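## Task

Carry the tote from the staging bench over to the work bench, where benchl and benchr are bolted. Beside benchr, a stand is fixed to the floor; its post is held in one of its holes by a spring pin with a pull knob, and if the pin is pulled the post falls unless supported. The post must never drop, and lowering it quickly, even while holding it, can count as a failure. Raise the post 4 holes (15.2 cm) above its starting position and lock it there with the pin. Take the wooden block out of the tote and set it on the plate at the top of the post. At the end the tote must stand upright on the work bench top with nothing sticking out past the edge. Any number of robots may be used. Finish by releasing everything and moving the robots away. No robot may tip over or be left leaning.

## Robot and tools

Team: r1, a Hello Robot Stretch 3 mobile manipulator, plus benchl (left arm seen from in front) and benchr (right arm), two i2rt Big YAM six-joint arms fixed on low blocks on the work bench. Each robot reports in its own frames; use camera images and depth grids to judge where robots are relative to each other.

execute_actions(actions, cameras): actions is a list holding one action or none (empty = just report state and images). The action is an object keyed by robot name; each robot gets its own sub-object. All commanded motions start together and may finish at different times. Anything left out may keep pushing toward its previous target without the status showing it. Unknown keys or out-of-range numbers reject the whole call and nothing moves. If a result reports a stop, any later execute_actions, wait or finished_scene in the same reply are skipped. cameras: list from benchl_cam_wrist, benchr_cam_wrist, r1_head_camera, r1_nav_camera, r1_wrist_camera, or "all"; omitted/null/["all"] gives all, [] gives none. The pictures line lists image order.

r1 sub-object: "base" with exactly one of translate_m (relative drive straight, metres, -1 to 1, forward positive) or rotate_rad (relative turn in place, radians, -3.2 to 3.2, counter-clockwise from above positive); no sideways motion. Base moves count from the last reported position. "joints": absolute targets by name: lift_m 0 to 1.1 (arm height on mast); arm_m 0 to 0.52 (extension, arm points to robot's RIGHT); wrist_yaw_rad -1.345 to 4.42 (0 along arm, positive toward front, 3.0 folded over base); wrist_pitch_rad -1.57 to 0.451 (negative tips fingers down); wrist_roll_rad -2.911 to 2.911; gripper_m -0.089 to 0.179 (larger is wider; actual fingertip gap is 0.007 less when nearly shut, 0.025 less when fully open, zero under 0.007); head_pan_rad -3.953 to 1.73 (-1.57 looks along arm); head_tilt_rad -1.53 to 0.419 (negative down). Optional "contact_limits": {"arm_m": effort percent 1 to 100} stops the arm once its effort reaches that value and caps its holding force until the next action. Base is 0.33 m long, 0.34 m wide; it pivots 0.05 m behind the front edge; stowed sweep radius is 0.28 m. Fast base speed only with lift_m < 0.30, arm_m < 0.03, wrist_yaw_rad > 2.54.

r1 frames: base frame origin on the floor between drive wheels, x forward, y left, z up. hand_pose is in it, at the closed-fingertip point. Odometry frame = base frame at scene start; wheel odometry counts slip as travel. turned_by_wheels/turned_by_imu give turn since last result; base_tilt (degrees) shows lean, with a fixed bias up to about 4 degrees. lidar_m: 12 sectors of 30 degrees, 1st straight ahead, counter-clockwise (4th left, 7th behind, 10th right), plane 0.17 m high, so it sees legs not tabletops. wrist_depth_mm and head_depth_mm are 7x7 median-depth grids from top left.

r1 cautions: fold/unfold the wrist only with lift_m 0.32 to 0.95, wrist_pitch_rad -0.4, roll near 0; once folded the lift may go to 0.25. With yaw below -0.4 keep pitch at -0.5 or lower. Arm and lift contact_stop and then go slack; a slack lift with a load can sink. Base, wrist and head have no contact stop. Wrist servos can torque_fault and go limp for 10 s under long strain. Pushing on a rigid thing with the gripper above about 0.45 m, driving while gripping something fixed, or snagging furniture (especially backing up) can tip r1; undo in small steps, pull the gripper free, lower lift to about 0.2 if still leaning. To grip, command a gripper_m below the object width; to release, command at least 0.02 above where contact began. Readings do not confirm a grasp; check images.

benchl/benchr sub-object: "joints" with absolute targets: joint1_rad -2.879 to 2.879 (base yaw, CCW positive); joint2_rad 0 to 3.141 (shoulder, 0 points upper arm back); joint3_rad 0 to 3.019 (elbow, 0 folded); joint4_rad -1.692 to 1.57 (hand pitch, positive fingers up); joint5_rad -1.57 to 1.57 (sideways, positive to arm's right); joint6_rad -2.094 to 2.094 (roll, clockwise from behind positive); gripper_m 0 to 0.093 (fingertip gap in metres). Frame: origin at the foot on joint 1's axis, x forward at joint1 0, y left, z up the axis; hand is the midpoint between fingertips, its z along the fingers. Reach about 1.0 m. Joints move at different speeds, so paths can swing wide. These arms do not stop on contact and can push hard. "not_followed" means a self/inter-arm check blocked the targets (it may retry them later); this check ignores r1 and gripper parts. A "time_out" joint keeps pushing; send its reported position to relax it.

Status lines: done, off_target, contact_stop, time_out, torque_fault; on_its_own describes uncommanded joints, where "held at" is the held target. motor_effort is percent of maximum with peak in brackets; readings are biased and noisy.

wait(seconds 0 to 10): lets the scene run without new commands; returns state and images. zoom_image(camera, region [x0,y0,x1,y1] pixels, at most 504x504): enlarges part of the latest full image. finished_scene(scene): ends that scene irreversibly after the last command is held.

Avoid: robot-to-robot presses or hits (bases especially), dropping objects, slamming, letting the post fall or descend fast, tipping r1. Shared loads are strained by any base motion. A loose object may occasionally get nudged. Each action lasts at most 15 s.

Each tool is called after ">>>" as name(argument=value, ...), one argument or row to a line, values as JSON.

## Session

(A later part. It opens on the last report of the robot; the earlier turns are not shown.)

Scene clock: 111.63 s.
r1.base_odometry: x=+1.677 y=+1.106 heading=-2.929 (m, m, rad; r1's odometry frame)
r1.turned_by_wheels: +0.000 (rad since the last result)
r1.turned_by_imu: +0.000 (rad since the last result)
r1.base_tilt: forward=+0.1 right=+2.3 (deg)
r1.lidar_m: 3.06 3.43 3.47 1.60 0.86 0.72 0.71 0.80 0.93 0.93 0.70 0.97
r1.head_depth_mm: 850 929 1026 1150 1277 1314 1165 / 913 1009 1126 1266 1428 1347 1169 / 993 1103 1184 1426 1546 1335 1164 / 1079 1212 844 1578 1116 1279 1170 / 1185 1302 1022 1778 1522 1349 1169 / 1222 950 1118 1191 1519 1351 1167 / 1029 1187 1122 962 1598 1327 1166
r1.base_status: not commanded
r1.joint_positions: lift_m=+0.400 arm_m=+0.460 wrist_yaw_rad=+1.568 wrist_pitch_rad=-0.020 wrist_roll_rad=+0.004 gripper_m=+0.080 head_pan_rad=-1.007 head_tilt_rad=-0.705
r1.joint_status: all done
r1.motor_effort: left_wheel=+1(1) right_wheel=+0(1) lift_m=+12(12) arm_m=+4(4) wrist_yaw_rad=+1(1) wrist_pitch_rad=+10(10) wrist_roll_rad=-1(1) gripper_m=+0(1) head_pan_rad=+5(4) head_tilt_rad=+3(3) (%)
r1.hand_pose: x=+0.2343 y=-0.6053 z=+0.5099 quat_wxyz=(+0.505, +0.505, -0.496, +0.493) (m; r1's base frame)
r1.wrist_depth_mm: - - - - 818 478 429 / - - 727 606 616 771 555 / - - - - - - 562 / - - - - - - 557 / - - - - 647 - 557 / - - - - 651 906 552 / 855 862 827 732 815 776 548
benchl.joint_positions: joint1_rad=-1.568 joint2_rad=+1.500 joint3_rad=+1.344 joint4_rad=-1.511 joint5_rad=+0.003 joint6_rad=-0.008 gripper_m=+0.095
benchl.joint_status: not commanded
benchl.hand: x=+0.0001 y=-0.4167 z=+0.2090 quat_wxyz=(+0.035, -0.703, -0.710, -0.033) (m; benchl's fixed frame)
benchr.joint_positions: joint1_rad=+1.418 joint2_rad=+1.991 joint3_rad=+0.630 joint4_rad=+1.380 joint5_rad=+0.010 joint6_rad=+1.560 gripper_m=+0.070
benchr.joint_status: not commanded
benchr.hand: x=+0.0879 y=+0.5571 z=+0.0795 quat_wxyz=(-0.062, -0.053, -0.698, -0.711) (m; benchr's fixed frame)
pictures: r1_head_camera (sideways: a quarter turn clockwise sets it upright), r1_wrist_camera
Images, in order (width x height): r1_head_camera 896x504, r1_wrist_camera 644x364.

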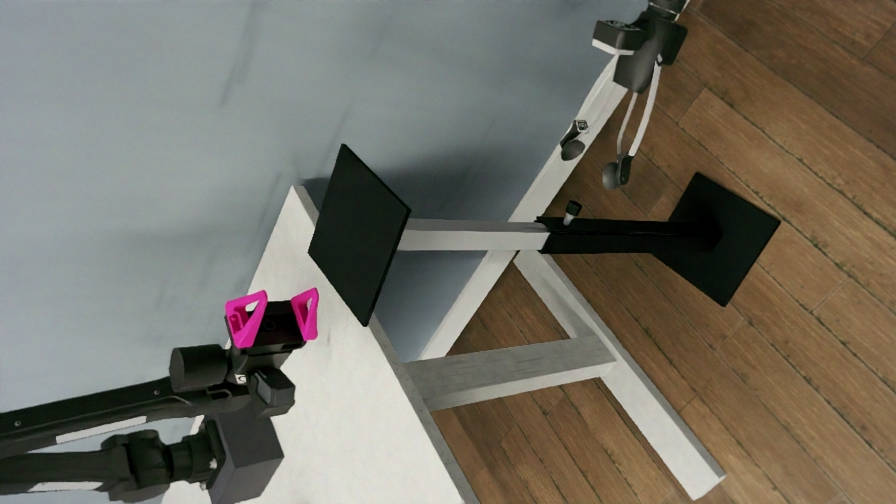

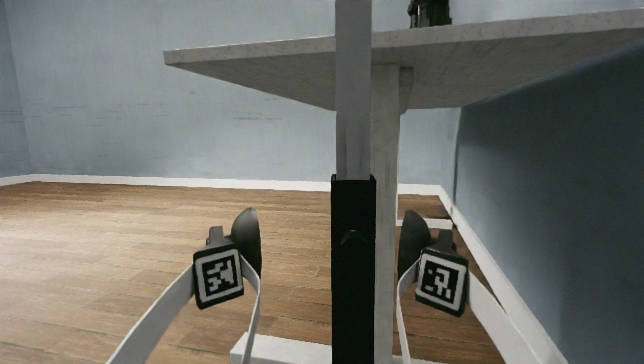

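>>> execute_actions(
  actions=[
    {"r1":{"base":{"translate_m":0.04},"joints":{"arm_m":0.478,"lift_m":0.372}},"benchr":{"joints":{"joint2_rad":2.10,"joint3_rad":0.72,"gripper_m":0.093}}},
  ],
  cameras=["benchr_cam_wrist","r1_wrist_camera"],
)

>>> execute_actions(
  actions=[
    {"benchr":{"joints":{"joint2_rad":2.16,"joint3_rad":0.89,"joint4_rad":1.28}}},
  ],
  cameras=["benchr_cam_wrist","r1_head_camera"],
)

Scene clock: 114.30 s.
r1.base_odometry: x=+1.638 y=+1.097 heading=-2.929 (m, m, rad; r1's odometry frame)
r1.turned_by_wheels: +0.000 (rad since the last result)
r1.turned_by_imu: +0.000 (rad since the last result)
r1.base_tilt: forward=+0.1 right=+2.3 (deg)
r1.lidar_m: 3.02 3.40 3.46 1.68 0.90 0.75 0.75 0.84 0.94 0.94 0.68 0.94
r1.head_depth_mm: 856 939 1035 1152 1290 1315 1165 / 922 1020 1120 1280 1441 1346 1164 / 1001 1109 1161 1315 1527 1308 1166 / 1090 1220 893 1620 1554 1309 1165 / 1201 1296 941 1772 1479 1348 1171 / 859 1179 1123 1128 1551 1345 1167 / 1041 1178 1122 928 1593 1324 1168
r1.base_status: done
r1.joint_positions: lift_m=+0.372 arm_m=+0.478 wrist_yaw_rad=+1.568 wrist_pitch_rad=-0.020 wrist_roll_rad=+0.004 gripper_m=+0.080 head_pan_rad=-1.007 head_tilt_rad=-0.704
r1.joint_status: all done
r1.motor_effort: left_wheel=+1(4) right_wheel=-1(2) lift_m=+12(12) arm_m=+4(3) wrist_yaw_rad=+1(0) wrist_pitch_rad=+10(10) wrist_roll_rad=-1(1) gripper_m=+1(0) head_pan_rad=+4(4) head_tilt_rad=+3(3) (%)
r1.hand_pose: x=+0.2343 y=-0.6233 z=+0.4819 quat_wxyz=(+0.505, +0.505, -0.496, +0.493) (m; r1's base frame)
r1.wrist_depth_mm: - - 554 447 462 462 470 / - - - 554 768 821 552 / - - - 570 - - 549 / - - - 234 - - 546 / - - - 240 598 - 537 / - - - 248 615 882 542 / 832 825 776 634 768 759 532
benchl.joint_positions: joint1_rad=-1.568 joint2_rad=+1.500 joint3_rad=+1.344 joint4_rad=-1.511 joint5_rad=+0.003 joint6_rad=-0.008 gripper_m=+0.095
benchl.joint_status: not commanded
benchl.hand: x=+0.0001 y=-0.4167 z=+0.2090 quat_wxyz=(+0.035, -0.703, -0.710, -0.033) (m; benchl's fixed frame)
benchr.joint_positions: joint1_rad=+1.418 joint2_rad=+2.093 joint3_rad=+0.707 joint4_rad=+1.380 joint5_rad=+0.010 joint6_rad=+1.560 gripper_m=+0.093
benchr.joint_status: all done
benchr.hand: x=+0.0912 y=+0.5787 z=+0.0478 quat_wxyz=(-0.061, -0.054, -0.707, -0.702) (m; benchr's fixed frame)
pictures: benchr_cam_wrist, r1_wrist_camera
Images, in order (width x height): benchr_cam_wrist 504x504, r1_wrist_camera 644x364.

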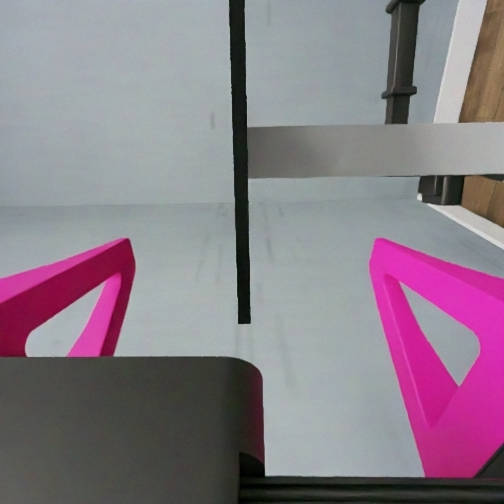

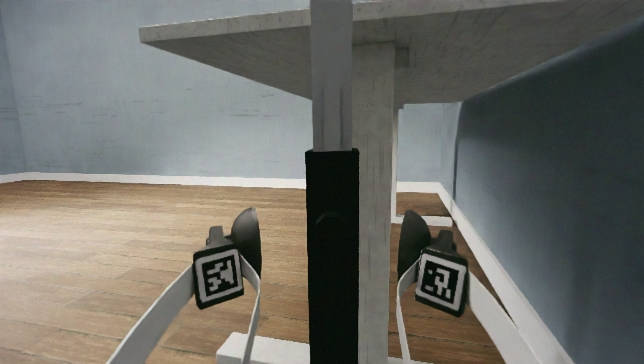

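Scene clock: 115.23 s.
r1.base_odometry: x=+1.638 y=+1.097 heading=-2.929 (m, m, rad; r1's odometry frame)
r1.turned_by_wheels: +0.000 (rad since the last result)
r1.turned_by_imu: +0.000 (rad since the last result)
r1.base_tilt: forward=+0.1 right=+2.3 (deg)
r1.lidar_m: 3.02 3.40 3.45 1.69 0.90 0.75 0.75 0.84 0.94 0.94 0.68 0.94
r1.head_depth_mm: 856 937 1034 1157 1291 1315 1163 / 922 1016 1120 1284 1442 1349 1166 / 996 1114 1161 1313 1526 1310 1167 / 1085 1223 810 1615 1552 1306 1167 / 1187 913 996 1769 1473 1352 1169 / 829 1209 1121 1128 1557 1339 1168 / 1431 1177 1123 928 1591 1322 1168
r1.base_status: not commanded
r1.joint_positions: lift_m=+0.372 arm_m=+0.478 wrist_yaw_rad=+1.568 wrist_pitch_rad=-0.020 wrist_roll_rad=+0.004 gripper_m=+0.080 head_pan_rad=-1.007 head_tilt_rad=-0.704
r1.joint_status: not commanded
r1.motor_effort: left_wheel=+1(2) right_wheel=+0(0) lift_m=+12(12) arm_m=+4(4) wrist_yaw_rad=+1(1) wrist_pitch_rad=+10(10) wrist_roll_rad=-1(1) gripper_m=+1(1) head_pan_rad=+4(4) head_tilt_rad=+3(3) (%)
r1.hand_pose: x=+0.2343 y=-0.6233 z=+0.4819 quat_wxyz=(+0.505, +0.505, -0.496, +0.493) (m; r1's base frame)
r1.wrist_depth_mm: - - 552 449 459 464 467 / - - - 554 768 809 547 / - - - 564 - - 538 / - - - 235 - - 540 / - - - 242 601 - 535 / - - - 249 608 872 530 / 831 830 785 631 761 748 531
benchl.joint_positions: joint1_rad=-1.568 joint2_rad=+1.500 joint3_rad=+1.344 joint4_rad=-1.511 joint5_rad=+0.003 joint6_rad=-0.008 gripper_m=+0.095
benchl.joint_status: not commanded
benchl.hand: x=+0.0001 y=-0.4167 z=+0.2090 quat_wxyz=(+0.035, -0.703, -0.710, -0.033) (m; benchl's fixed frame)
benchr.joint_positions: joint1_rad=+1.418 joint2_rad=+2.152 joint3_rad=+0.877 joint4_rad=+1.298 joint5_rad=+0.010 joint6_rad=+1.561 gripper_m=+0.093
benchr.joint_status: all done
benchr.hand: x=+0.1001 y=+0.6361 z=+0.0501 quat_wxyz=(-0.062, -0.053, -0.697, -0.713) (m; benchr's fixed frame)
pictures: benchr_cam_wrist, r1_head_camera (sideways: a quarter turn clockwise sets it upright)
Images, in order (width x height): benchr_cam_wrist 504x504, r1_head_camera 896x504.

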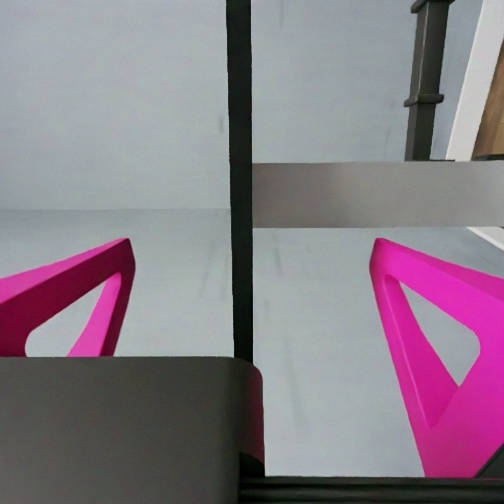

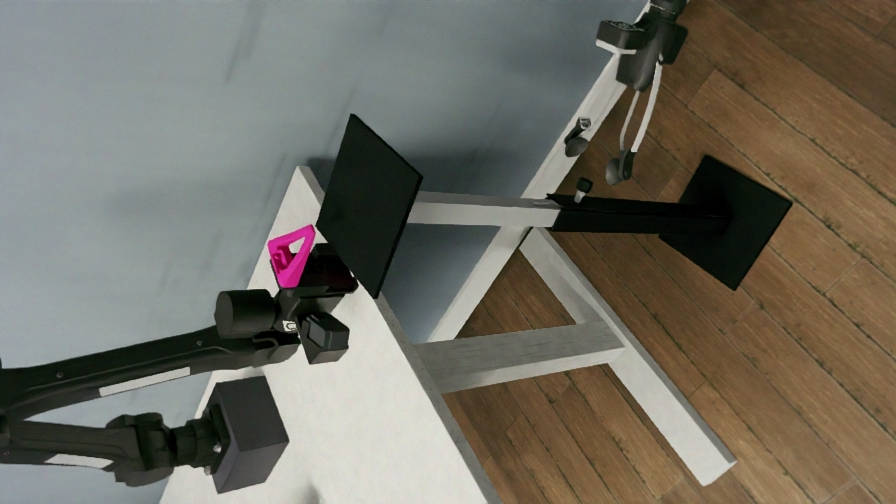

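>>> execute_actions(
  actions=[
    {"r1":{"base":{"translate_m":0.05},"joints":{"lift_m":0.366,"gripper_m":0.055}},"benchr":{"joints":{"joint2_rad":2.15,"joint3_rad":0.915,"joint4_rad":1.24,"gripper_m":0}}},
  ],
  cameras=["benchr_cam_wrist","r1_wrist_camera","r1_head_camera"],
)

Scene clock: 118.50 s.
r1.base_odometry: x=+1.589 y=+1.087 heading=-2.929 (m, m, rad; r1's odometry frame)
r1.turned_by_wheels: +0.000 (rad since the last result)
r1.turned_by_imu: +0.000 (rad since the last result)
r1.base_tilt: forward=+0.1 right=+2.3 (deg)
r1.lidar_m: 2.97 3.34 3.81 1.79 0.96 0.80 0.80 0.90 0.95 0.95 0.66 0.94
r1.head_depth_mm: 867 947 1049 1173 1307 1311 1167 / 932 1029 1114 1284 1463 1345 1163 / 1008 1120 1121 852 1035 1265 1168 / 1103 1217 836 1640 1553 1346 1167 / 1125 869 1037 1144 1415 1351 1169 / 926 1173 1125 928 1598 1320 1167 / 1489 1422 1125 869 1600 1349 1168
r1.base_status: done
r1.joint_positions: lift_m=+0.366 arm_m=+0.478 wrist_yaw_rad=+1.568 wrist_pitch_rad=-0.020 wrist_roll_rad=+0.004 gripper_m=+0.055 head_pan_rad=-1.007 head_tilt_rad=-0.704
r1.joint_status: all done
r1.motor_effort: left_wheel=+1(3) right_wheel=-1(3) lift_m=+12(13) arm_m=+4(4) wrist_yaw_rad=+2(1) wrist_pitch_rad=+10(10) wrist_roll_rad=-1(1) gripper_m=+0(76) head_pan_rad=+3(5) head_tilt_rad=+3(3) (%)
r1.hand_pose: x=+0.2343 y=-0.6233 z=+0.4759 quat_wxyz=(+0.505, +0.505, -0.496, +0.493) (m; r1's base frame)
r1.wrist_depth_mm: - - 463 177 477 485 482 / - - - 182 731 846 561 / - - - 185 - - 562 / - - - 183 - - 559 / - - - 185 - - 550 / - - - 193 - 932 550 / 827 805 815 199 770 760 551
benchl.joint_positions: joint1_rad=-1.568 joint2_rad=+1.500 joint3_rad=+1.344 joint4_rad=-1.511 joint5_rad=+0.003 joint6_rad=-0.008 gripper_m=+0.095
benchl.joint_status: not commanded
benchl.hand: x=+0.0001 y=-0.4167 z=+0.2090 quat_wxyz=(+0.035, -0.703, -0.710, -0.033) (m; benchl's fixed frame)
benchr.joint_positions: joint1_rad=+1.418 joint2_rad=+2.142 joint3_rad=+0.895 joint4_rad=+1.259 joint5_rad=+0.010 joint6_rad=+1.558 gripper_m=+0.005
benchr.joint_status: gripper_m off_target (ended at +0.005, target +0.000); the others done
benchr.hand: x=+0.1012 y=+0.6435 z=+0.0533 quat_wxyz=(-0.062, -0.052, -0.701, -0.709) (m; benchr's fixed frame)
pictures: benchr_cam_wrist, r1_head_camera (sideways: a quarter turn clockwise sets it upright), r1_wrist_camera
Images, in order (width x height): benchr_cam_wrist 504x504, r1_head_camera 896x504, r1_wrist_camera 644x364.

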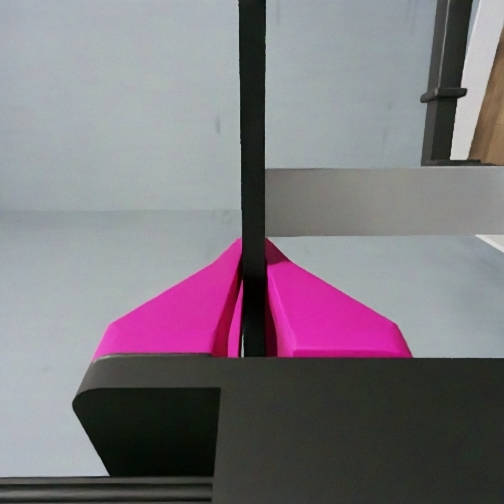

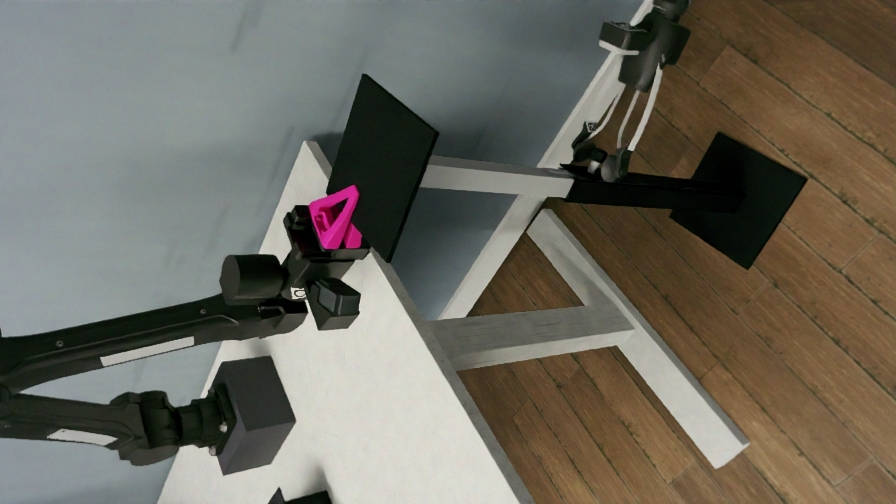

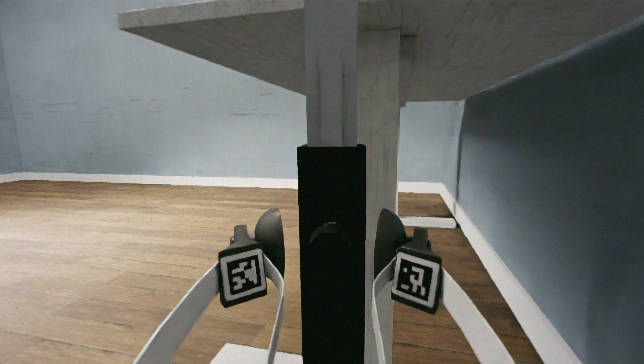

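>>> execute_actions(
  actions=[
    {"r1":{"joints":{"gripper_m":-0.03}},"benchr":{"joints":{"joint2_rad":2.09,"joint3_rad":0.93,"joint4_rad":1.31}}},
  ],
  cameras=["r1_wrist_camera"],
)

Scene clock: 120.60 s.
r1.base_odometry: x=+1.589 y=+1.087 heading=-2.928 (m, m, rad; r1's odometry frame)
r1.turned_by_wheels: +0.001 (rad since the last result)
r1.turned_by_imu: +0.001 (rad since the last result)
r1.base_tilt: forward=+0.1 right=+2.3 (deg)
r1.lidar_m: 2.97 3.36 3.45 1.79 0.96 0.80 0.80 0.90 0.95 0.95 0.66 1.74
r1.head_depth_mm: 867 951 1046 1171 1316 1317 1166 / 933 1028 1112 1287 1461 1350 1168 / 1011 1123 1116 848 1256 1284 1165 / 1102 1222 834 1651 1551 1342 1169 / 1111 868 1035 1141 1393 1347 1168 / 924 1171 1124 931 1595 1320 1168 / 1492 1421 1092 869 1597 1353 1166
r1.base_status: not commanded
r1.joint_positions: lift_m=+0.366 arm_m=+0.478 wrist_yaw_rad=+1.567 wrist_pitch_rad=-0.020 wrist_roll_rad=+0.003 gripper_m=-0.029 head_pan_rad=-1.007 head_tilt_rad=-0.704
r1.joint_status: all done
r1.motor_effort: left_wheel=+10(10) right_wheel=-16(16) lift_m=+12(12) arm_m=+3(4) wrist_yaw_rad=+2(2) wrist_pitch_rad=+10(10) wrist_roll_rad=-1(1) gripper_m=-20(94) head_pan_rad=+4(4) head_tilt_rad=+3(3) (%)
r1.hand_pose: x=+0.2343 y=-0.6236 z=+0.4759 quat_wxyz=(+0.505, +0.505, -0.496, +0.493) (m; r1's base frame)
r1.wrist_depth_mm: - - 466 177 477 485 486 / - - - 180 723 843 569 / - - - 184 - - 569 / - - - 180 - - 564 / - - - 172 - - 559 / - - - 191 - 938 554 / 815 810 798 198 728 775 548
benchl.joint_positions: joint1_rad=-1.568 joint2_rad=+1.500 joint3_rad=+1.344 joint4_rad=-1.511 joint5_rad=+0.003 joint6_rad=-0.008 gripper_m=+0.095
benchl.joint_status: not commanded
benchl.hand: x=+0.0001 y=-0.4167 z=+0.2090 quat_wxyz=(+0.035, -0.703, -0.710, -0.033) (m; benchl's fixed frame)
benchr.joint_positions: joint1_rad=+1.418 joint2_rad=+2.140 joint3_rad=+0.897 joint4_rad=+1.259 joint5_rad=+0.010 joint6_rad=+1.557 gripper_m=+0.005
benchr.joint_status: all done
benchr.hand: x=+0.1013 y=+0.6441 z=+0.0551 quat_wxyz=(-0.063, -0.052, -0.699, -0.710) (m; benchr's fixed frame)
pictures: r1_wrist_camera
Images, in order (width x height): r1_wrist_camera 644x364.

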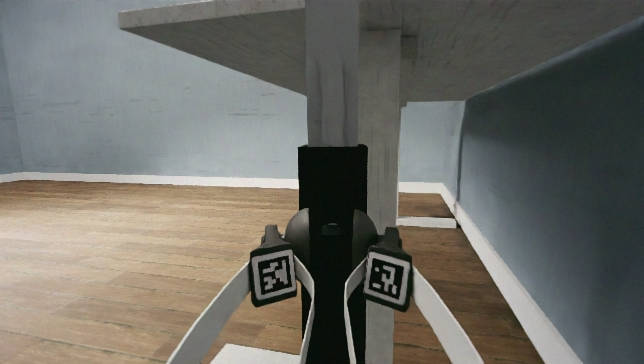

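>>> execute_actions(
  actions=[
    {"r1":{"base":{"translate_m":-0.007}},"benchr":{"joints":{"joint2_rad":2.06,"joint3_rad":0.94,"joint4_rad":1.33}}},
  ],
  cameras=["r1_wrist_camera","r1_head_camera"],
)

>>> zoom_image(
  camera="r1_head_camera",
  region=[530,100,670,240],
)

Scene clock: 123.13 s.
r1.base_odometry: x=+1.596 y=+1.088 heading=-2.926 (m, m, rad; r1's odometry frame)
r1.turned_by_wheels: +0.002 (rad since the last result)
r1.turned_by_imu: +0.002 (rad since the last result)
r1.base_tilt: forward=+0.1 right=+2.3 (deg)
r1.lidar_m: 2.98 3.36 3.45 1.77 0.95 0.80 0.79 0.90 0.95 0.94 0.66 0.94
r1.head_depth_mm: 866 950 1050 1171 1311 1323 1166 / 933 1024 1110 1292 1464 1347 1164 / 1010 1120 1116 860 1274 1276 1165 / 1101 1220 832 1640 1554 1348 1168 / 1131 880 1035 1154 1419 1350 1166 / 930 1174 1125 927 1592 1330 1167 / 1494 1421 1120 867 1592 1351 1169
r1.base_status: done
r1.joint_positions: lift_m=+0.366 arm_m=+0.478 wrist_yaw_rad=+1.566 wrist_pitch_rad=-0.020 wrist_roll_rad=+0.003 gripper_m=-0.026 head_pan_rad=-1.007 head_tilt_rad=-0.704
r1.joint_status: not commanded
r1.on_its_own: right_wheel is at rest, and its effort (-28) is outside its rest range (-18 to +18)
r1.motor_effort: left_wheel=+18(19) right_wheel=-28(30) lift_m=+12(13) arm_m=+3(4) wrist_yaw_rad=+3(3) wrist_pitch_rad=+10(10) wrist_roll_rad=-1(1) gripper_m=-20(21) head_pan_rad=+4(4) head_tilt_rad=+3(3) (%)
r1.hand_pose: x=+0.2343 y=-0.6240 z=+0.4760 quat_wxyz=(+0.506, +0.504, -0.497, +0.493) (m; r1's base frame)
r1.wrist_depth_mm: - - 467 181 475 482 483 / - - - 185 719 839 568 / - - - 189 - - 569 / - - - 187 - - 557 / - - - 172 - - 559 / - - - 197 - 928 554 / 819 812 815 203 747 769 549
benchl.joint_positions: joint1_rad=-1.568 joint2_rad=+1.500 joint3_rad=+1.344 joint4_rad=-1.511 joint5_rad=+0.003 joint6_rad=-0.008 gripper_m=+0.095
benchl.joint_status: not commanded
benchl.hand: x=+0.0001 y=-0.4167 z=+0.2090 quat_wxyz=(+0.035, -0.703, -0.710, -0.033) (m; benchl's fixed frame)
benchr.joint_positions: joint1_rad=+1.418 joint2_rad=+2.133 joint3_rad=+0.897 joint4_rad=+1.259 joint5_rad=+0.010 joint6_rad=+1.557 gripper_m=+0.005
benchr.joint_status: joint4_rad time_out (moved +0.000 of +0.071); the others done
benchr.on_its_own: joint4_rad reads +1.259 and still pushes toward +1.330 since a time_out
benchr.hand: x=+0.1014 y=+0.6445 z=+0.0590 quat_wxyz=(-0.063, -0.052, -0.697, -0.712) (m; benchr's fixed frame)
pictures: r1_head_camera (sideways: a quarter turn clockwise sets it upright), r1_wrist_camera
Images, in order (width x height): r1_head_camera 896x504, r1_wrist_camera 644x364.

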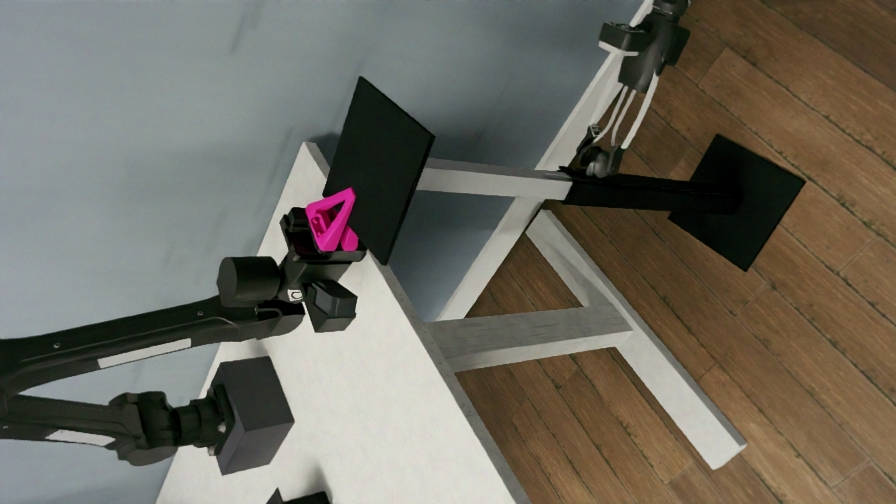

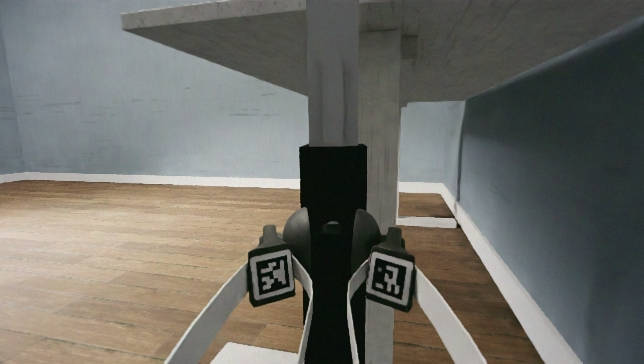

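Region (530, 100, 670, 240) of r1_head_camera's 896x504 image, scaled by 3.600, with more detail than that image has.

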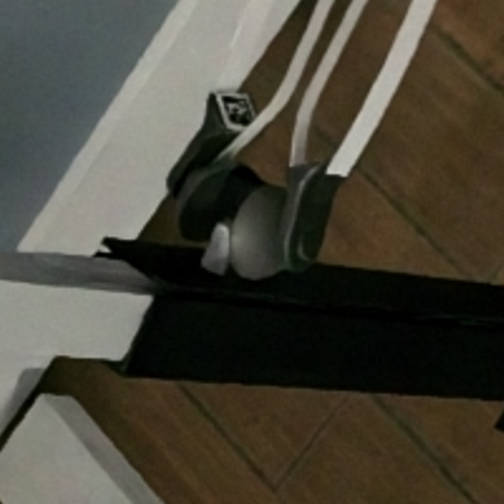

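>>> execute_actions(
  actions=[
    {"r1":{"base":{"translate_m":-0.01},"joints":{"gripper_m":-0.05}}},
  ],
  cameras=["r1_wrist_camera","r1_head_camera"],
)

>>> zoom_image(
  camera="r1_head_camera",
  region=[530,100,670,240],
)

Scene clock: 124.57 s.
r1.base_odometry: x=+1.605 y=+1.091 heading=-2.925 (m, m, rad; r1's odometry frame)
r1.turned_by_wheels: +0.001 (rad since the last result)
r1.turned_by_imu: +0.001 (rad since the last result)
r1.base_tilt: forward=+0.1 right=+2.3 (deg)
r1.lidar_m: 2.98 3.38 3.43 1.75 0.94 0.79 0.78 0.88 0.95 0.94 0.67 0.94
r1.head_depth_mm: 864 946 1046 1169 1312 1315 1164 / 930 1026 1122 1288 1459 1344 1165 / 1010 1127 1119 844 1050 1281 1164 / 1102 1221 821 1642 1568 1347 1169 / 1153 876 1036 1182 1439 1354 1167 / 917 1203 1120 960 1591 1342 1166 / 1485 1352 1123 869 1599 1344 1172
r1.base_status: done
r1.joint_positions: lift_m=+0.366 arm_m=+0.478 wrist_yaw_rad=+1.565 wrist_pitch_rad=-0.019 wrist_roll_rad=+0.003 gripper_m=-0.049 head_pan_rad=-1.007 head_tilt_rad=-0.704
r1.joint_status: all done
r1.on_its_own: right_wheel is at rest, and its effort (-22) is outside its rest range (-18 to +18)
r1.motor_effort: left_wheel=+14(18) right_wheel=-22(34) lift_m=+13(13) arm_m=+2(3) wrist_yaw_rad=+4(4) wrist_pitch_rad=+9(10) wrist_roll_rad=-1(1) gripper_m=-28(100) head_pan_rad=+4(4) head_tilt_rad=+3(3) (%)
r1.hand_pose: x=+0.2344 y=-0.6243 z=+0.4762 quat_wxyz=(+0.506, +0.504, -0.497, +0.493) (m; r1's base frame)
r1.wrist_depth_mm: - - 466 190 470 481 483 / - - - 195 712 843 567 / - - - 528 - - 561 / - - - 196 - - 551 / - - - 168 - - 554 / - - - 206 - 928 552 / 810 807 811 213 723 775 552
benchl.joint_positions: joint1_rad=-1.568 joint2_rad=+1.500 joint3_rad=+1.344 joint4_rad=-1.511 joint5_rad=+0.003 joint6_rad=-0.008 gripper_m=+0.095
benchl.joint_status: not commanded
benchl.hand: x=+0.0001 y=-0.4167 z=+0.2090 quat_wxyz=(+0.035, -0.703, -0.710, -0.033) (m; benchl's fixed frame)
benchr.joint_positions: joint1_rad=+1.418 joint2_rad=+2.133 joint3_rad=+0.897 joint4_rad=+1.259 joint5_rad=+0.010 joint6_rad=+1.557 gripper_m=+0.005
benchr.joint_status: not commanded
benchr.on_its_own: joint4_rad reads +1.259 and still pushes toward +1.330 since a time_out
benchr.hand: x=+0.1014 y=+0.6445 z=+0.0590 quat_wxyz=(-0.063, -0.052, -0.697, -0.712) (m; benchr's fixed frame)
pictures: r1_head_camera (sideways: a quarter turn clockwise sets it upright), r1_wrist_camera
Images, in order (width x height): r1_head_camera 896x504, r1_wrist_camera 644x364.

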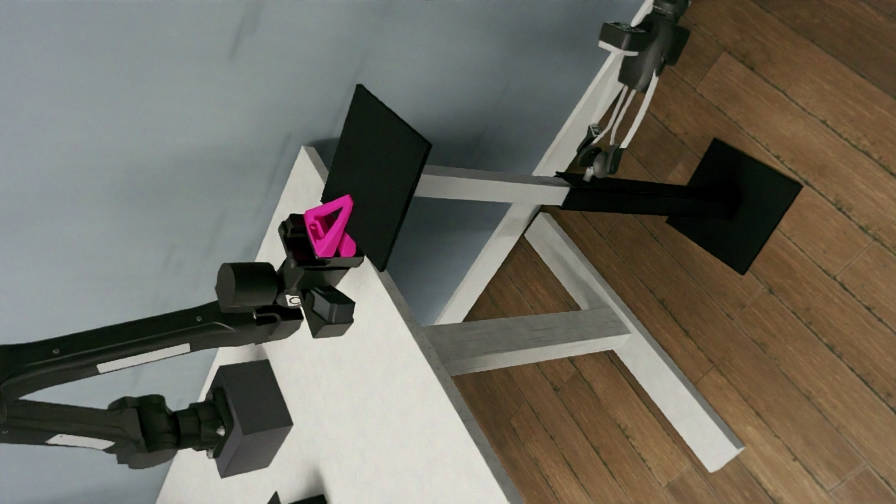

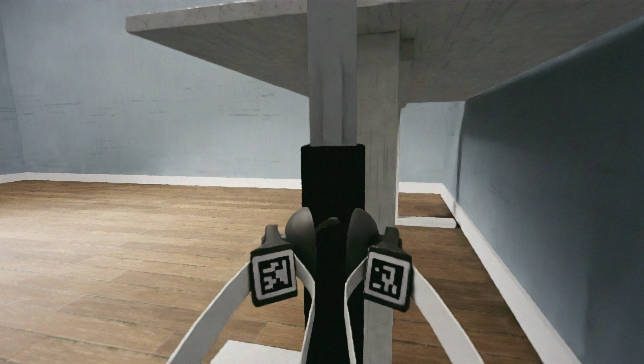

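Region (530, 100, 670, 240) of r1_head_camera's 896x504 image, scaled by 3.600, with more detail than that image has.

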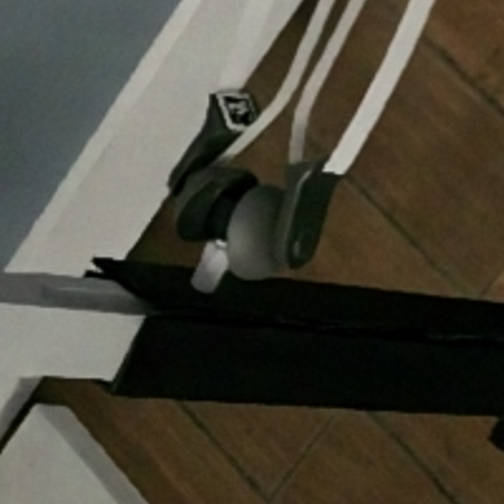

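>>> execute_actions(
  actions=[
    {"r1":{"base":{"translate_m":-0.004}},"benchr":{"joints":{"joint2_rad":1.97,"joint3_rad":0.925,"joint4_rad":1.21}}},
  ],
  cameras=["benchr_cam_wrist"],
)

Scene clock: 126.63 s.
r1.base_odometry: x=+1.609 y=+1.091 heading=-2.924 (m, m, rad; r1's odometry frame)
r1.turned_by_wheels: +0.001 (rad since the last result)
r1.turned_by_imu: +0.001 (rad since the last result)
r1.base_tilt: forward=+0.1 right=+2.2 (deg)
r1.lidar_m: 2.99 3.39 3.44 1.73 0.93 0.78 0.78 0.88 0.94 0.94 0.66 0.94
r1.head_depth_mm: 864 946 1045 1170 1304 1319 1168 / 932 1026 1104 1291 1459 1343 1166 / 1010 1124 773 1331 1063 1277 1170 / 1100 1208 791 1646 1567 1343 1171 / 1170 868 1074 1200 1440 1346 1163 / 924 1197 1122 964 1595 1334 1165 / 1491 1350 1123 897 1597 1346 1172
r1.base_status: done
r1.joint_positions: lift_m=+0.366 arm_m=+0.478 wrist_yaw_rad=+1.565 wrist_pitch_rad=-0.018 wrist_roll_rad=+0.003 gripper_m=-0.039 head_pan_rad=-1.007 head_tilt_rad=-0.704
r1.joint_status: not commanded
r1.on_its_own: gripper_m is held at -0.040, not at your -0.050, by its stall guard, which is still easing
r1.motor_effort: left_wheel=+11(13) right_wheel=-17(25) lift_m=+12(13) arm_m=+3(3) wrist_yaw_rad=+4(5) wrist_pitch_rad=+9(9) wrist_roll_rad=-1(1) gripper_m=-23(25) head_pan_rad=+4(3) head_tilt_rad=+3(3) (%)
r1.hand_pose: x=+0.2344 y=-0.6243 z=+0.4763 quat_wxyz=(+0.506, +0.504, -0.497, +0.493) (m; r1's base frame)
r1.wrist_depth_mm: - - 464 193 474 478 480 / - - - 520 779 836 568 / - - - 533 - - 565 / - - - 199 - - 556 / - - - 166 - - 550 / - - - 211 - 925 549 / 817 822 815 216 736 772 549
benchl.joint_positions: joint1_rad=-1.568 joint2_rad=+1.500 joint3_rad=+1.344 joint4_rad=-1.511 joint5_rad=+0.003 joint6_rad=-0.008 gripper_m=+0.095
benchl.joint_status: not commanded
benchl.hand: x=+0.0001 y=-0.4167 z=+0.2090 quat_wxyz=(+0.035, -0.703, -0.710, -0.033) (m; benchl's fixed frame)
benchr.joint_positions: joint1_rad=+1.418 joint2_rad=+2.043 joint3_rad=+0.882 joint4_rad=+1.187 joint5_rad=+0.009 joint6_rad=+1.557 gripper_m=+0.005
benchr.joint_status: all done
benchr.hand: x=+0.1013 y=+0.6447 z=+0.0929 quat_wxyz=(-0.063, -0.052, -0.696, -0.714) (m; benchr's fixed frame)
pictures: benchr_cam_wrist
Images, in order (width x height): benchr_cam_wrist 504x504.

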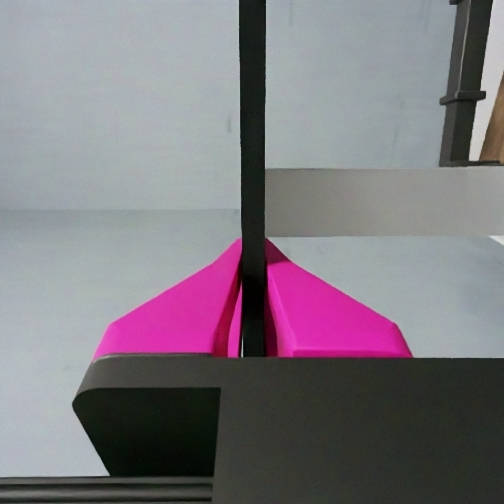

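>>> execute_actions(
  actions=[
    {"r1":{"joints":{"gripper_m":-0.05}},"benchr":{"joints":{"joint2_rad":1.85,"joint3_rad":0.92,"joint4_rad":1.085}}},
  ],
  cameras=[],
)

>>> execute_actions(
  actions=[
    {"benchr":{"joints":{"joint2_rad":1.74,"joint3_rad":0.935,"joint4_rad":0.96}}},
  ],
  cameras=["benchr_cam_wrist","r1_head_camera"],
)

Scene clock: 128.17 s.
r1.base_odometry: x=+1.609 y=+1.091 heading=-2.924 (m, m, rad; r1's odometry frame)
r1.turned_by_wheels: +0.000 (rad since the last result)
r1.turned_by_imu: -0.001 (rad since the last result)
r1.base_tilt: forward=+0.1 right=+2.3 (deg)
r1.lidar_m: 2.99 3.39 3.43 1.73 0.93 0.78 0.78 0.88 0.95 0.94 0.67 0.94
r1.head_depth_mm: 864 946 1045 1164 1300 1316 1165 / 932 1028 1102 1293 1454 1347 1172 / 1011 1122 765 1321 1060 1279 1164 / 1099 1214 787 1646 1567 1347 1165 / 1169 857 1077 1195 1442 1346 1169 / 969 1200 1119 961 1598 1340 1167 / 1485 1351 1123 896 1601 1341 1167
r1.base_status: not commanded
r1.joint_positions: lift_m=+0.366 arm_m=+0.478 wrist_yaw_rad=+1.565 wrist_pitch_rad=-0.018 wrist_roll_rad=+0.003 gripper_m=-0.049 head_pan_rad=-1.007 head_tilt_rad=-0.704
r1.joint_status: all done
r1.motor_effort: left_wheel=+8(11) right_wheel=-14(17) lift_m=+12(13) arm_m=+3(2) wrist_yaw_rad=+4(4) wrist_pitch_rad=+9(9) wrist_roll_rad=-1(1) gripper_m=-25(83) head_pan_rad=+4(4) head_tilt_rad=+3(3) (%)
r1.hand_pose: x=+0.2344 y=-0.6243 z=+0.4763 quat_wxyz=(+0.506, +0.504, -0.497, +0.493) (m; r1's base frame)
r1.wrist_depth_mm: - - 463 193 475 481 482 / - - - 200 780 836 566 / - - - 528 - - 560 / - - - 199 - - 555 / - - - 169 - - 552 / - - - 211 - 923 547 / 805 814 811 217 729 760 545
benchl.joint_positions: joint1_rad=-1.568 joint2_rad=+1.500 joint3_rad=+1.344 joint4_rad=-1.511 joint5_rad=+0.003 joint6_rad=-0.008 gripper_m=+0.095
benchl.joint_status: not commanded
benchl.hand: x=+0.0001 y=-0.4167 z=+0.2090 quat_wxyz=(+0.035, -0.703, -0.710, -0.033) (m; benchl's fixed frame)
benchr.joint_positions: joint1_rad=+1.418 joint2_rad=+1.981 joint3_rad=+0.877 joint4_rad=+1.060 joint5_rad=+0.009 joint6_rad=+1.547 gripper_m=+0.006
benchr.joint_status: all done
benchr.hand: x=+0.1013 y=+0.6448 z=+0.0983 quat_wxyz=(-0.064, -0.050, -0.721, -0.688) (m; benchr's fixed frame)
pictures: none
No camera images: the call's "cameras" was empty. Leave "cameras" out to get every camera's image.

Scene clock: 130.07 s.
r1.base_odometry: x=+1.609 y=+1.091 heading=-2.924 (m, m, rad; r1's odometry frame)
r1.turned_by_wheels: +0.000 (rad since the last result)
r1.turned_by_imu: +0.000 (rad since the last result)
r1.base_tilt: forward=+0.1 right=+2.3 (deg)
r1.lidar_m: 2.99 3.37 3.42 1.73 0.93 0.78 0.78 0.88 0.94 0.94 0.67 0.94
r1.head_depth_mm: 865 944 1047 1167 1311 1320 1160 / 932 1026 1100 1292 1457 1344 1167 / 1008 1119 764 1346 1062 1278 1165 / 1101 1177 792 1639 1571 1354 1169 / 1175 846 1123 1196 1441 1345 1166 / 976 1198 1118 962 1589 1345 1166 / 1460 1349 1125 901 1594 1340 1168
r1.base_status: not commanded
r1.joint_positions: lift_m=+0.366 arm_m=+0.478 wrist_yaw_rad=+1.565 wrist_pitch_rad=-0.018 wrist_roll_rad=+0.003 gripper_m=-0.040 head_pan_rad=-1.007 head_tilt_rad=-0.704
r1.joint_status: not commanded
r1.on_its_own: gripper_m is held at -0.041, not at your -0.050, by its stall guard, which is still easing
r1.motor_effort: left_wheel=+8(9) right_wheel=-13(13) lift_m=+13(12) arm_m=+3(3) wrist_yaw_rad=+4(4) wrist_pitch_rad=+9(9) wrist_roll_rad=-1(1) gripper_m=-22(26) head_pan_rad=+4(4) head_tilt_rad=+3(3) (%)
r1.hand_pose: x=+0.2344 y=-0.6243 z=+0.4763 quat_wxyz=(+0.506, +0.504, -0.497, +0.493) (m; r1's base frame)
r1.wrist_depth_mm: - - 463 193 474 479 484 / - - - 521 769 841 566 / - - - 534 - - 558 / - - - 199 - - 554 / - - - 169 - - 555 / - - - 212 - 934 549 / 822 802 810 218 723 774 542
benchl.joint_positions: joint1_rad=-1.568 joint2_rad=+1.500 joint3_rad=+1.344 joint4_rad=-1.511 joint5_rad=+0.003 joint6_rad=-0.008 gripper_m=+0.095
benchl.joint_status: not commanded
benchl.hand: x=+0.0001 y=-0.4167 z=+0.2090 quat_wxyz=(+0.035, -0.703, -0.710, -0.033) (m; benchl's fixed frame)
benchr.joint_positions: joint1_rad=+1.418 joint2_rad=+1.927 joint3_rad=+0.877 joint4_rad=+0.920 joint5_rad=+0.013 joint6_rad=+1.524 gripper_m=+0.010
benchr.joint_status: joint2_rad time_out (moved -0.054 of -0.241); the others done
benchr.on_its_own: joint2_rad reads +1.927 and still pushes toward +1.740 since a time_out
benchr.hand: x=+0.1015 y=+0.6435 z=+0.0980 quat_wxyz=(-0.071, -0.044, -0.750, -0.656) (m; benchr's fixed frame)
pictures: benchr_cam_wrist, r1_head_camera (sideways: a quarter turn clockwise sets it upright)
Images, in order (width x height): benchr_cam_wrist 504x504, r1_head_camera 896x504.

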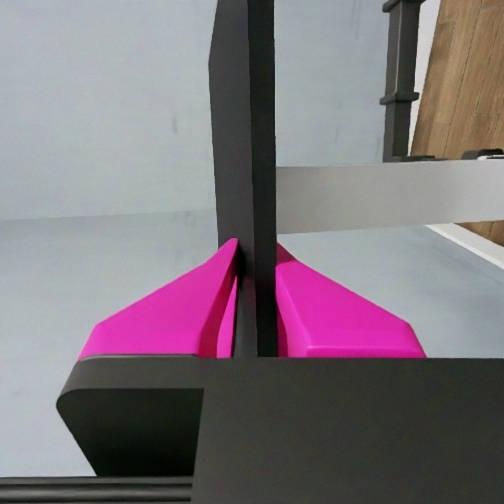

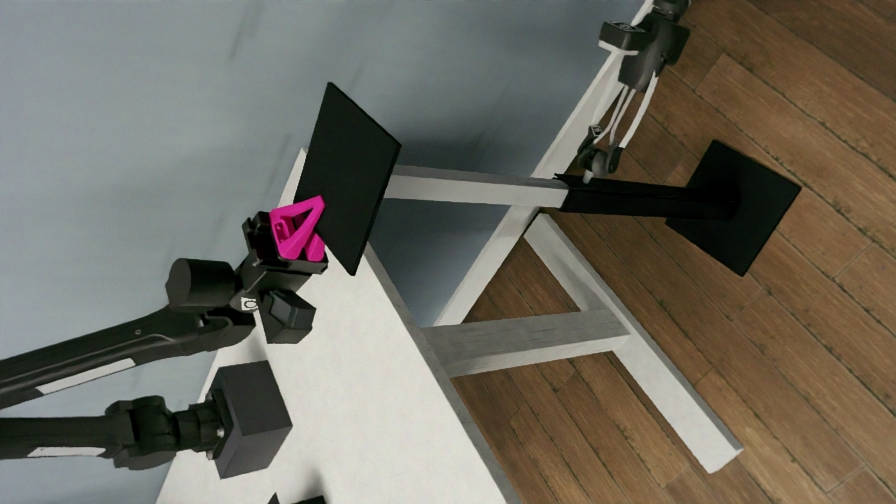

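>>> execute_actions(
  actions=[
    {"r1":{"joints":{"gripper_m":0.05}},"benchr":{"joints":{"joint2_rad":1.97,"joint3_rad":0.925,"joint4_rad":1.21}}},
  ],
  cameras=["r1_wrist_camera"],
)

>>> execute_actions(
  actions=[
    {"r1":{"base":{"translate_m":0.022},"joints":{"lift_m":0.371}}},
  ],
  cameras=["r1_wrist_camera","r1_head_camera"],
)

>>> zoom_image(
  camera="r1_head_camera",
  region=[530,100,670,240],
)

Scene clock: 133.30 s.
r1.base_odometry: x=+1.609 y=+1.091 heading=-2.925 (m, m, rad; r1's odometry frame)
r1.turned_by_wheels: -0.001 (rad since the last result)
r1.turned_by_imu: -0.002 (rad since the last result)
r1.base_tilt: forward=+0.1 right=+2.2 (deg)
r1.lidar_m: 2.99 3.37 3.43 1.73 0.93 0.78 0.78 0.88 0.94 0.94 0.66 0.94
r1.head_depth_mm: 864 946 1045 1165 1305 1316 1165 / 931 1023 1102 1284 1457 1343 1164 / 1008 1120 765 1353 1039 1280 1168 / 1096 1207 790 1639 1576 1348 1168 / 1169 860 1074 1199 1442 1353 1168 / 960 1204 1121 961 1595 1342 1164 / 1460 1353 1122 899 1591 1350 1166
r1.base_status: not commanded
r1.joint_positions: lift_m=+0.366 arm_m=+0.478 wrist_yaw_rad=+1.567 wrist_pitch_rad=-0.018 wrist_roll_rad=+0.003 gripper_m=+0.050 head_pan_rad=-1.007 head_tilt_rad=-0.704
r1.joint_status: all done
r1.motor_effort: left_wheel=+1(9) right_wheel=-1(13) lift_m=+13(12) arm_m=+3(3) wrist_yaw_rad=+1(4) wrist_pitch_rad=+9(9) wrist_roll_rad=-1(1) gripper_m=+1(80) head_pan_rad=+4(4) head_tilt_rad=+3(3) (%)
r1.hand_pose: x=+0.2344 y=-0.6237 z=+0.4763 quat_wxyz=(+0.505, +0.504, -0.497, +0.494) (m; r1's base frame)
r1.wrist_depth_mm: - - 468 195 471 477 479 / - - - 529 789 841 567 / - - - 536 - - 560 / - - - 201 - - 559 / - - - 204 - - 553 / - - - 213 - 933 546 / 822 810 810 219 762 762 543
benchl.joint_positions: joint1_rad=-1.568 joint2_rad=+1.500 joint3_rad=+1.344 joint4_rad=-1.511 joint5_rad=+0.003 joint6_rad=-0.008 gripper_m=+0.095
benchl.joint_status: not commanded
benchl.hand: x=+0.0001 y=-0.4167 z=+0.2090 quat_wxyz=(+0.035, -0.703, -0.710, -0.033) (m; benchl's fixed frame)
benchr.joint_positions: joint1_rad=+1.418 joint2_rad=+2.012 joint3_rad=+0.877 joint4_rad=+1.135 joint5_rad=+0.008 joint6_rad=+1.553 gripper_m=+0.006
benchr.joint_status: joint4_rad time_out (moved +0.214 of +0.290); the others done
benchr.on_its_own: joint4_rad reads +1.135 and still pushes toward +1.210 since a time_out; gripper_m moved -0.004 toward your old target +0.000
benchr.hand: x=+0.1007 y=+0.6443 z=+0.0972 quat_wxyz=(-0.063, -0.050, -0.706, -0.704) (m; benchr's fixed frame)
pictures: r1_wrist_camera
Images, in order (width x height): r1_wrist_camera 644x364.

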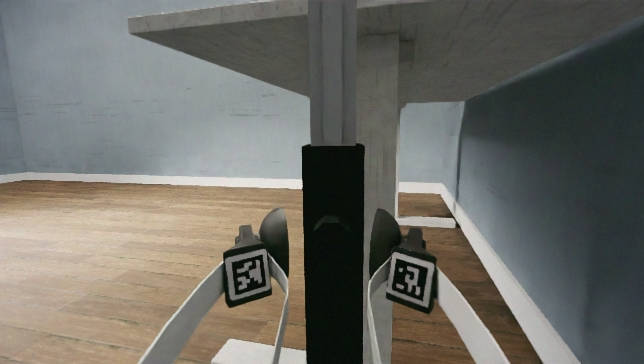

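not run: a stop came earlier in this reply.

This scene's latest camera images include none from r1_head_camera. They are from: r1_wrist_camera. Call execute_actions without "cameras", or with r1_head_camera in "cameras", to get its image.


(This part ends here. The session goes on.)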